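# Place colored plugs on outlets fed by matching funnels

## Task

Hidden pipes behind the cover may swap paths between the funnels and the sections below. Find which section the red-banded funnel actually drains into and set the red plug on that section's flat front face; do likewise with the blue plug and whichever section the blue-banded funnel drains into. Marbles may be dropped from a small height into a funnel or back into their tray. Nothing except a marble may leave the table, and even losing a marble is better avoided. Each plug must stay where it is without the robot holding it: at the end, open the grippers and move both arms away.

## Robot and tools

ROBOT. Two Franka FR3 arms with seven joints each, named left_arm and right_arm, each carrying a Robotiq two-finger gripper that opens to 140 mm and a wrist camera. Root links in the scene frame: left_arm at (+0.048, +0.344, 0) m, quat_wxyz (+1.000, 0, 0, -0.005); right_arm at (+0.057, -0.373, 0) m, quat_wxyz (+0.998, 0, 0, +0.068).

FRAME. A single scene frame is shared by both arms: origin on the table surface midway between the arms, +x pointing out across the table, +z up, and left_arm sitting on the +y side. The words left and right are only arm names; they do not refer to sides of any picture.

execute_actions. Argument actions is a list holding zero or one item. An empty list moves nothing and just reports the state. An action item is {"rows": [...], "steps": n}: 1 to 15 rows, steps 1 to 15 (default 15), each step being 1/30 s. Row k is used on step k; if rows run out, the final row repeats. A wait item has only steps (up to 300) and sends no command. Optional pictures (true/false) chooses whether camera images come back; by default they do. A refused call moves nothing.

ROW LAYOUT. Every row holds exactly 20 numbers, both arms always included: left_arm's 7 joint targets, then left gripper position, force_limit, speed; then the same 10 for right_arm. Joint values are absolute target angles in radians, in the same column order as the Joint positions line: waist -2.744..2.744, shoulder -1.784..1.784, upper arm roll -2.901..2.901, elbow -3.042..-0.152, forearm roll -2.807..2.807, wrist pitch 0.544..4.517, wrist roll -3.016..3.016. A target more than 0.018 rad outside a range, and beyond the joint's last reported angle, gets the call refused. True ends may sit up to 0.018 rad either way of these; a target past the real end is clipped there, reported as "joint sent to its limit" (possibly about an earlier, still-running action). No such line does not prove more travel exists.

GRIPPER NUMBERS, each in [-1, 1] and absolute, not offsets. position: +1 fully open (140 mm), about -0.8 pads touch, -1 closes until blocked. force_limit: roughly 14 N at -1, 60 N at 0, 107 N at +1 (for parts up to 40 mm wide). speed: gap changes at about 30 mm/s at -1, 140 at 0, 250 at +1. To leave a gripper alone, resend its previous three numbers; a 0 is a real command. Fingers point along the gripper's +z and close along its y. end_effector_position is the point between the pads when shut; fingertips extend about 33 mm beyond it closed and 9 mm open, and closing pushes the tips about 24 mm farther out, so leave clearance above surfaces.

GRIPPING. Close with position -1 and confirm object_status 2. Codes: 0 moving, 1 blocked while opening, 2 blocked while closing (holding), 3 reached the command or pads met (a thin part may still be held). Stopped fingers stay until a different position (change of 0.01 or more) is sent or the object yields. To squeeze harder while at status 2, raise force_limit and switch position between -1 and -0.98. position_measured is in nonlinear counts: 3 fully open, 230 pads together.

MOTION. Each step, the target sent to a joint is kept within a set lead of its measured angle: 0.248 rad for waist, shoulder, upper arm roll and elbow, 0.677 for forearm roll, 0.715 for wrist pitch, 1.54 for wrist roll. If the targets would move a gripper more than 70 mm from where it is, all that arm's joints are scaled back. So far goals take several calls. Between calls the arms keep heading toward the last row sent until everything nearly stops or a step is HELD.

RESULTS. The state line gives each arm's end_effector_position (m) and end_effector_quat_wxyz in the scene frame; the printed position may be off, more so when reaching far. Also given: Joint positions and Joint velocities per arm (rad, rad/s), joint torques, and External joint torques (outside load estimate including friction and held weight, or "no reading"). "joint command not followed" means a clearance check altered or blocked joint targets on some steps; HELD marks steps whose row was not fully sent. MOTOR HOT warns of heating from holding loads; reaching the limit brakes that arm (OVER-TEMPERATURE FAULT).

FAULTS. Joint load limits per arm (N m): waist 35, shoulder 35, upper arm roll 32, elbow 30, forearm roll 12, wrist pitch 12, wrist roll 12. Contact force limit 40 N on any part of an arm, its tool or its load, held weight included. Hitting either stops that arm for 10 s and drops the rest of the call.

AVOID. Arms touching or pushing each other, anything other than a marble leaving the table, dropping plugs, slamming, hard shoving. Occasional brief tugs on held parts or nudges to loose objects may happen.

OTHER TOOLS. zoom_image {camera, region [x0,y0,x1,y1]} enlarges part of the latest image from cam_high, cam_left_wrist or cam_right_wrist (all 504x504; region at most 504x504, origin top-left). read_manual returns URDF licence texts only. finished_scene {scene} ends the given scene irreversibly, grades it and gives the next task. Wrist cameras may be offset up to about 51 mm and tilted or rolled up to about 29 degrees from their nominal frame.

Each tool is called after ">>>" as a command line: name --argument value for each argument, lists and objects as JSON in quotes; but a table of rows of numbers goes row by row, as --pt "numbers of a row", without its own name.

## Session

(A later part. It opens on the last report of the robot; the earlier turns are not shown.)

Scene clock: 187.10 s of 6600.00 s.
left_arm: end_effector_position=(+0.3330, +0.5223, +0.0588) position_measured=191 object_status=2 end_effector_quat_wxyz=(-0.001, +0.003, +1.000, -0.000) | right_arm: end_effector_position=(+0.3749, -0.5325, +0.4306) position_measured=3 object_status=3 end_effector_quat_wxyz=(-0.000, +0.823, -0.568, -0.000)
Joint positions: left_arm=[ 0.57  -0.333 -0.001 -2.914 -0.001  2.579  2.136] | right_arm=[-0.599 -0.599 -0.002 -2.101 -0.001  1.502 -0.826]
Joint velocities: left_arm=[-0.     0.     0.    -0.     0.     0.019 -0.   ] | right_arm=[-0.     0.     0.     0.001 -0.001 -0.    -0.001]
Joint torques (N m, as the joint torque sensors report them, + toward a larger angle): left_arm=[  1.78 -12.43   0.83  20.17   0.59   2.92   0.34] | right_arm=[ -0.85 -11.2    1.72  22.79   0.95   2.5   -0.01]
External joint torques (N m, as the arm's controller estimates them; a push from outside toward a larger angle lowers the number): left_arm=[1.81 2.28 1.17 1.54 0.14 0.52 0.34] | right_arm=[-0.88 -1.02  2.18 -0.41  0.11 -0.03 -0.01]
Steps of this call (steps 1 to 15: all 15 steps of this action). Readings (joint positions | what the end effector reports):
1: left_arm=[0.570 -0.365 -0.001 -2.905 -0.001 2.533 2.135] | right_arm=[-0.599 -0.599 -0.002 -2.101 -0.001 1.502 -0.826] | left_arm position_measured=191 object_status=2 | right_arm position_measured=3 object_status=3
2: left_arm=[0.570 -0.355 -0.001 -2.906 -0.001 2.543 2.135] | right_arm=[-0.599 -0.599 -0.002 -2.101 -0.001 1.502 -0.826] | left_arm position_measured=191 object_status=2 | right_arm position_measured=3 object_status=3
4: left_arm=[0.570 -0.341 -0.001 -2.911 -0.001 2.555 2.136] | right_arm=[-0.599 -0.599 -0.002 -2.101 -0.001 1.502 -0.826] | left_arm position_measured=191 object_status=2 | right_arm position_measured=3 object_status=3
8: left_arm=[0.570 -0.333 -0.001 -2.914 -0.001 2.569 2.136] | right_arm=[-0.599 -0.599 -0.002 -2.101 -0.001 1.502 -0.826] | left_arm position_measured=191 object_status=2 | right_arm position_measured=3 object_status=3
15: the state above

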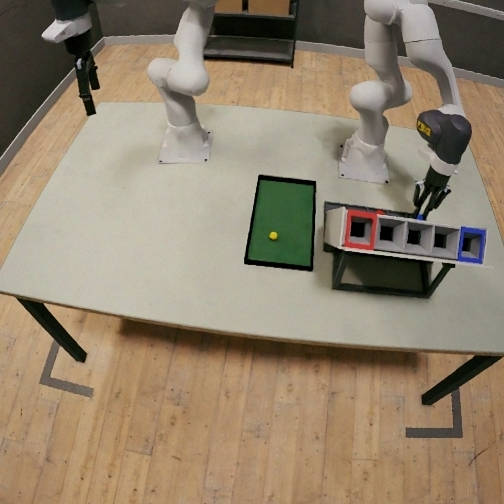

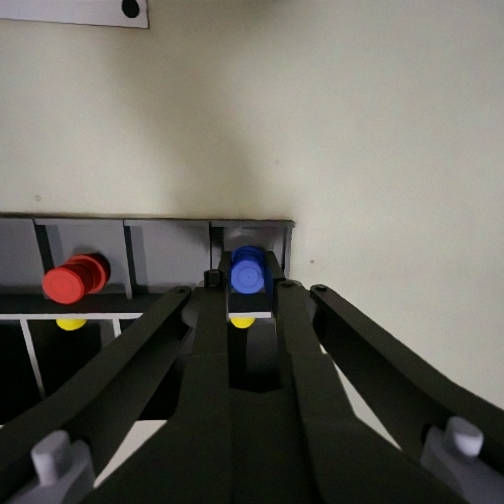

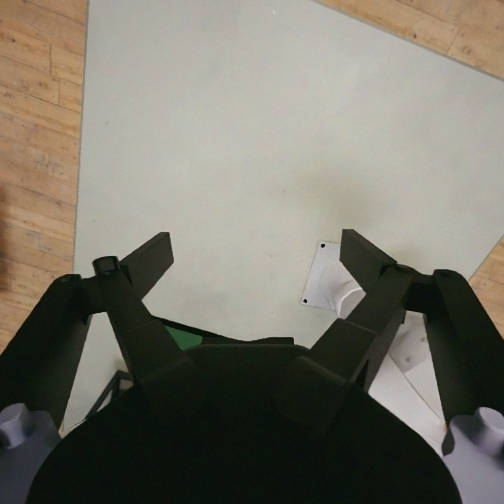

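>>> execute_actions --actions '[{"rows":[[0.572,-0.326,0,-2.914,0,2.59,2.14,-1,-0.3,-0.4,-0.6,-0.6,0,-2.1,0,1.5,-0.83,1,0,0],[0.572,-0.326,0,-2.914,0,2.59,2.14,-1,-0.3,-0.4,-0.6,-0.6,0,-2.1,0,1.5,-0.83,1,0,0],[0.572,-0.326,0,-2.914,0,2.59,2.14,-1,-0.3,-0.4,-0.6,-0.6,0,-2.1,0,1.5,-0.83,1,0,0],[0.572,-0.326,0,-2.914,0,2.59,2.14,-0.3,-0.3,-0.4,-0.6,-0.6,0,-2.1,0,1.5,-0.83,1,0,0]]}]' --pictures false

>>> execute_actions --actions '[{"rows":[[0.572,-0.37,0,-2.903,0,2.5,2.14,-0.3,-0.3,-0.4,-0.6,-0.6,0,-2.1,0,1.5,-0.83,1,0,0],[0.572,-0.37,0,-2.903,0,2.47,2.14,-0.3,-0.3,-0.4,-0.6,-0.6,0,-2.1,0,1.5,-0.83,1,0,0],[0.572,-0.42,0,-2.89,0,2.42,2.14,-0.3,-0.3,-0.4,-0.6,-0.6,0,-2.1,0,1.5,-0.83,1,0,0],[0.572,-0.46,0,-2.88,0,2.38,2.14,-0.3,-0.3,-0.4,-0.6,-0.6,0,-2.1,0,1.5,-0.83,1,0,0],[0.572,-0.512,0,-2.86,0,2.33,2.14,-0.3,-0.3,-0.4,-0.6,-0.6,0,-2.1,0,1.5,-0.83,1,0,0]],"steps":10}]' --pictures false

>>> execute_actions --actions '[{"rows":[[0.8,-0.8,0,-2.7,0,1.9,2.3,-0.3,-0.3,-0.4,-0.6,-0.6,0,-2.1,0,1.5,-0.83,1,0,0]]}]' --pictures false

>>> execute_actions --actions '[{"steps":15}]'

Scene clock: 195.40 s of 6600.00 s.
left_arm: end_effector_position=(+0.3340, +0.5230, +0.0578) position_measured=167 object_status=0 end_effector_quat_wxyz=(+0.001, +0.003, +1.000, +0.000) | right_arm: end_effector_position=(+0.3749, -0.5325, +0.4306) position_measured=3 object_status=3 end_effector_quat_wxyz=(-0.000, +0.823, -0.568, -0.000)
Joint positions: left_arm=[ 0.57  -0.328 -0.001 -2.914 -0.001  2.587  2.136] | right_arm=[-0.599 -0.599 -0.002 -2.101 -0.001  1.502 -0.826]
Joint velocities: left_arm=[-0.    -0.002  0.    -0.002 -0.001  0.002  0.001] | right_arm=[-0.     0.002  0.001  0.001 -0.001  0.001  0.   ]
Joint torques (N m, as the joint torque sensors report them, + toward a larger angle): left_arm=[  1.24 -12.78   0.34  19.8    0.56   2.84   0.41] | right_arm=[ -0.61 -10.21   1.36  22.7    0.94   2.37  -0.08]
External joint torques (N m, as the arm's controller estimates them; a push from outside toward a larger angle lowers the number): left_arm=[1.25 2.06 0.65 1.28 0.11 0.44 0.41] | right_arm=[-0.6  -0.17  1.89 -0.41  0.12 -0.15 -0.08]
Steps of this call (steps 1 to 15: the robot went on to your last target; steps 16 to 90: nothing new was sent; then 4.80 s passed at rest; steps 91 to 105: all 15 steps of this action). Readings (joint positions | what the end effector reports):
91: left_arm=[0.570 -0.332 -0.001 -2.914 -0.001 2.583 2.136] | right_arm=[-0.599 -0.599 -0.002 -2.101 -0.001 1.502 -0.826] | left_arm position_measured=191 object_status=2 | right_arm position_measured=3 object_status=3
92: left_arm=[0.570 -0.331 -0.001 -2.914 -0.001 2.584 2.136] | right_arm=[-0.599 -0.599 -0.002 -2.101 -0.001 1.502 -0.826] | left_arm position_measured=191 object_status=2 | right_arm position_measured=3 object_status=3
94: left_arm=[0.570 -0.329 -0.001 -2.914 -0.001 2.585 2.136] | right_arm=[-0.599 -0.599 -0.002 -2.101 -0.001 1.502 -0.826] | left_arm position_measured=191 object_status=0 | right_arm position_measured=3 object_status=3
98: left_arm=[0.570 -0.328 -0.001 -2.914 -0.001 2.586 2.136] | right_arm=[-0.599 -0.599 -0.002 -2.101 -0.001 1.502 -0.826] | left_arm position_measured=171 object_status=0 | right_arm position_measured=3 object_status=3
105: the state above

Scene clock: 195.73 s of 6600.00 s.
left_arm: end_effector_position=(+0.3439, +0.5292, +0.1227) position_measured=167 object_status=3 end_effector_quat_wxyz=(+0.016, +0.003, +1.000, +0.010) | right_arm: end_effector_position=(+0.3749, -0.5325, +0.4306) position_measured=3 object_status=3 end_effector_quat_wxyz=(-0.000, +0.823, -0.568, -0.000)
Joint positions: left_arm=[ 0.57  -0.507 -0.001 -2.858 -0.001  2.388  2.136] | right_arm=[-0.599 -0.599 -0.002 -2.101 -0.001  1.502 -0.826]
Joint velocities: left_arm=[-0.001 -0.101 -0.001  0.02  -0.    -0.312  0.001] | right_arm=[ 0.     0.    -0.    -0.001 -0.001  0.     0.001]
Joint torques (N m, as the joint torque sensors report them, + toward a larger angle): left_arm=[ 1.49 -7.97  0.95 20.26  0.69  1.58  0.26] | right_arm=[ -0.74 -10.21   1.21  23.09   0.93   2.39  -0.1 ]
External joint torques (N m, as the arm's controller estimates them; a push from outside toward a larger angle lowers the number): left_arm=[ 1.51  0.33  1.43  1.33  0.1  -0.47  0.26] | right_arm=[-0.74  0.    1.73 -0.12  0.1  -0.14 -0.1 ]
Steps of this call (steps 1 to 10: all 10 steps of this action). Readings (joint positions | what the end effector reports):
1: left_arm=[0.570 -0.335 -0.001 -2.913 -0.001 2.572 2.136] | right_arm=[-0.599 -0.599 -0.002 -2.101 -0.001 1.502 -0.826] | left_arm position_measured=167 object_status=0 | right_arm position_measured=3 object_status=3
2: left_arm=[0.570 -0.346 -0.001 -2.911 -0.001 2.554 2.136] | right_arm=[-0.599 -0.599 -0.002 -2.101 -0.001 1.502 -0.826] | left_arm position_measured=167 object_status=3 | right_arm position_measured=3 object_status=3
4: left_arm=[0.570 -0.389 -0.001 -2.903 -0.001 2.503 2.136] | right_arm=[-0.599 -0.599 -0.002 -2.101 -0.001 1.502 -0.826] | left_arm position_measured=167 object_status=3 | right_arm position_measured=3 object_status=3
8: left_arm=[0.570 -0.493 -0.001 -2.864 -0.001 2.412 2.136] | right_arm=[-0.599 -0.599 -0.002 -2.101 -0.001 1.502 -0.826] | left_arm position_measured=167 object_status=3 | right_arm position_measured=3 object_status=3
10: the state above

Scene clock: 196.23 s of 6600.00 s.
left_arm: end_effector_position=(+0.2752, +0.5724, +0.2520) position_measured=167 object_status=3 end_effector_quat_wxyz=(+0.016, -0.051, +0.998, +0.013) | right_arm: end_effector_position=(+0.3749, -0.5325, +0.4306) position_measured=3 object_status=3 end_effector_quat_wxyz=(-0.000, +0.823, -0.568, -0.000)
Joint positions: left_arm=[ 0.797 -0.799  0.002 -2.699 -0.001  1.941  2.257] | right_arm=[-0.599 -0.599 -0.002 -2.101 -0.001  1.502 -0.826]
Joint velocities: left_arm=[ 0.011  0.001 -0.001 -0.006 -0.    -0.236  0.128] | right_arm=[ 0.001 -0.    -0.    -0.    -0.    -0.     0.002]
Joint torques (N m, as the joint torque sensors report them, + toward a larger angle): left_arm=[ 1.69 -4.76 -3.07 25.86  0.9   2.23  0.37] | right_arm=[ -0.57 -11.67   1.17  22.79   0.97   2.32   0.01]
External joint torques (N m, as the arm's controller estimates them; a push from outside toward a larger angle lowers the number): left_arm=[ 1.79  0.55 -2.27  1.04  0.09 -0.42  0.37] | right_arm=[-0.58 -1.53  1.67 -0.34  0.14 -0.19  0.01]
Steps of this call (steps 1 to 15: all 15 steps of this action). Readings (joint positions | what the end effector reports):
1: left_arm=[0.597 -0.528 -0.009 -2.848 -0.001 2.342 2.144] | right_arm=[-0.599 -0.599 -0.002 -2.101 -0.001 1.502 -0.826] | left_arm position_measured=167 object_status=3 | right_arm position_measured=3 object_status=3
2: left_arm=[0.631 -0.564 -0.007 -2.828 -0.001 2.298 2.152] | right_arm=[-0.599 -0.599 -0.002 -2.101 -0.001 1.502 -0.826] | left_arm position_measured=167 object_status=3 | right_arm position_measured=3 object_status=3
4: left_arm=[0.693 -0.647 -0.004 -2.782 -0.001 2.215 2.170] | right_arm=[-0.599 -0.599 -0.002 -2.101 -0.001 1.502 -0.826] | left_arm position_measured=167 object_status=3 | right_arm position_measured=3 object_status=3
8: left_arm=[0.778 -0.778 0.002 -2.707 -0.001 2.055 2.213] | right_arm=[-0.599 -0.599 -0.002 -2.101 -0.001 1.502 -0.826] | left_arm position_measured=167 object_status=3 | right_arm position_measured=3 object_status=3
15: the state above

Scene clock: 196.73 s of 6600.00 s.
left_arm: end_effector_position=(+0.2669, +0.5643, +0.2485) position_measured=167 object_status=3 end_effector_quat_wxyz=(+0.003, -0.036, +0.999, +0.001) | right_arm: end_effector_position=(+0.3749, -0.5325, +0.4306) position_measured=3 object_status=3 end_effector_quat_wxyz=(-0.000, +0.823, -0.568, -0.000)
Joint positions: left_arm=[ 0.798 -0.799  0.002 -2.699 -0.001  1.905  2.289] | right_arm=[-0.599 -0.599 -0.002 -2.101 -0.001  1.502 -0.826]
Joint velocities: left_arm=[ 0.001 -0.    -0.001  0.001 -0.001 -0.011  0.024] | right_arm=[-0.     0.001 -0.    -0.001  0.001  0.    -0.001]
Joint torques (N m, as the joint torque sensors report them, + toward a larger angle): left_arm=[ 1.1  -4.52 -2.53 24.27  0.94  1.99  0.3 ] | right_arm=[ -0.24 -10.14   1.57  23.48   0.96   2.44  -0.01]
External joint torques (N m, as the arm's controller estimates them; a push from outside toward a larger angle lowers the number): left_arm=[ 1.12  0.58 -1.78 -0.08  0.13 -0.43  0.3 ] | right_arm=[-0.23 -0.16  2.09  0.42  0.12 -0.08 -0.01]
Steps of this call (steps 1 to 15: the robot went on to your last target). Readings (joint positions | what the end effector reports):
1: left_arm=[0.797 -0.799 0.002 -2.699 -0.001 1.934 2.261] | right_arm=[-0.599 -0.599 -0.002 -2.101 -0.001 1.502 -0.826] | left_arm position_measured=167 object_status=3 | right_arm position_measured=3 object_status=3
2: left_arm=[0.797 -0.799 0.002 -2.699 -0.001 1.928 2.265] | right_arm=[-0.599 -0.599 -0.002 -2.101 -0.001 1.502 -0.826] | left_arm position_measured=167 object_status=3 | right_arm position_measured=3 object_status=3
4: left_arm=[0.798 -0.799 0.002 -2.699 -0.001 1.920 2.271] | right_arm=[-0.599 -0.599 -0.002 -2.101 -0.001 1.502 -0.826] | left_arm position_measured=167 object_status=3 | right_arm position_measured=3 object_status=3
8: left_arm=[0.798 -0.799 0.002 -2.699 -0.001 1.910 2.280] | right_arm=[-0.599 -0.599 -0.002 -2.101 -0.001 1.502 -0.826] | left_arm position_measured=167 object_status=3 | right_arm position_measured=3 object_status=3
15: the state above

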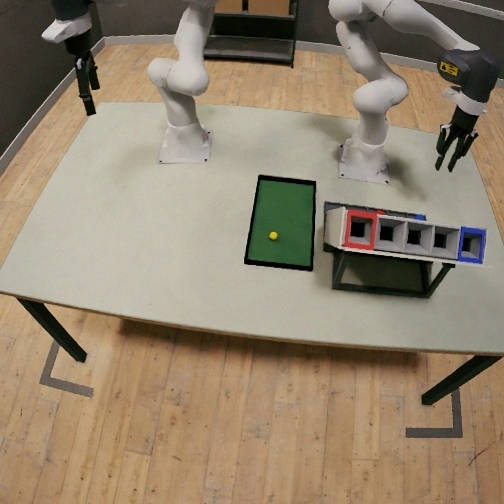

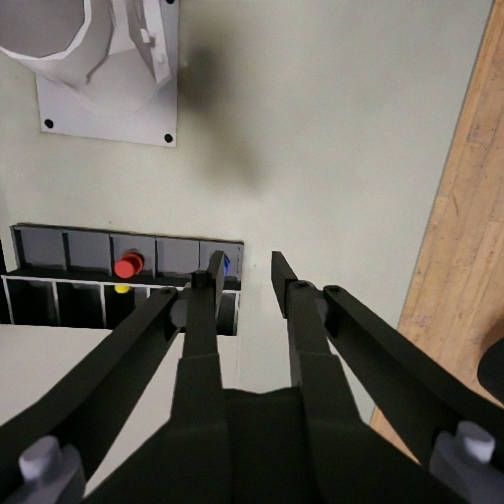

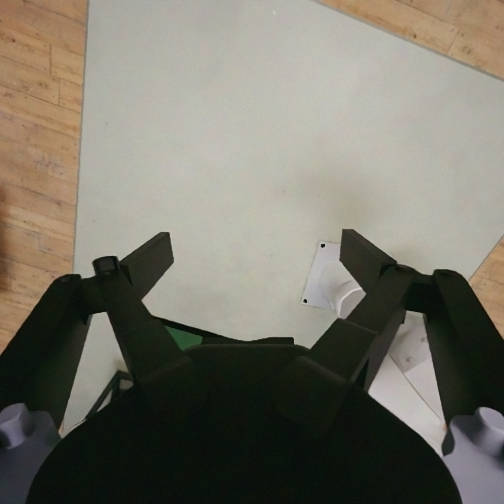

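>>> finished_scene --scene 1

The scene is finished: the task was done.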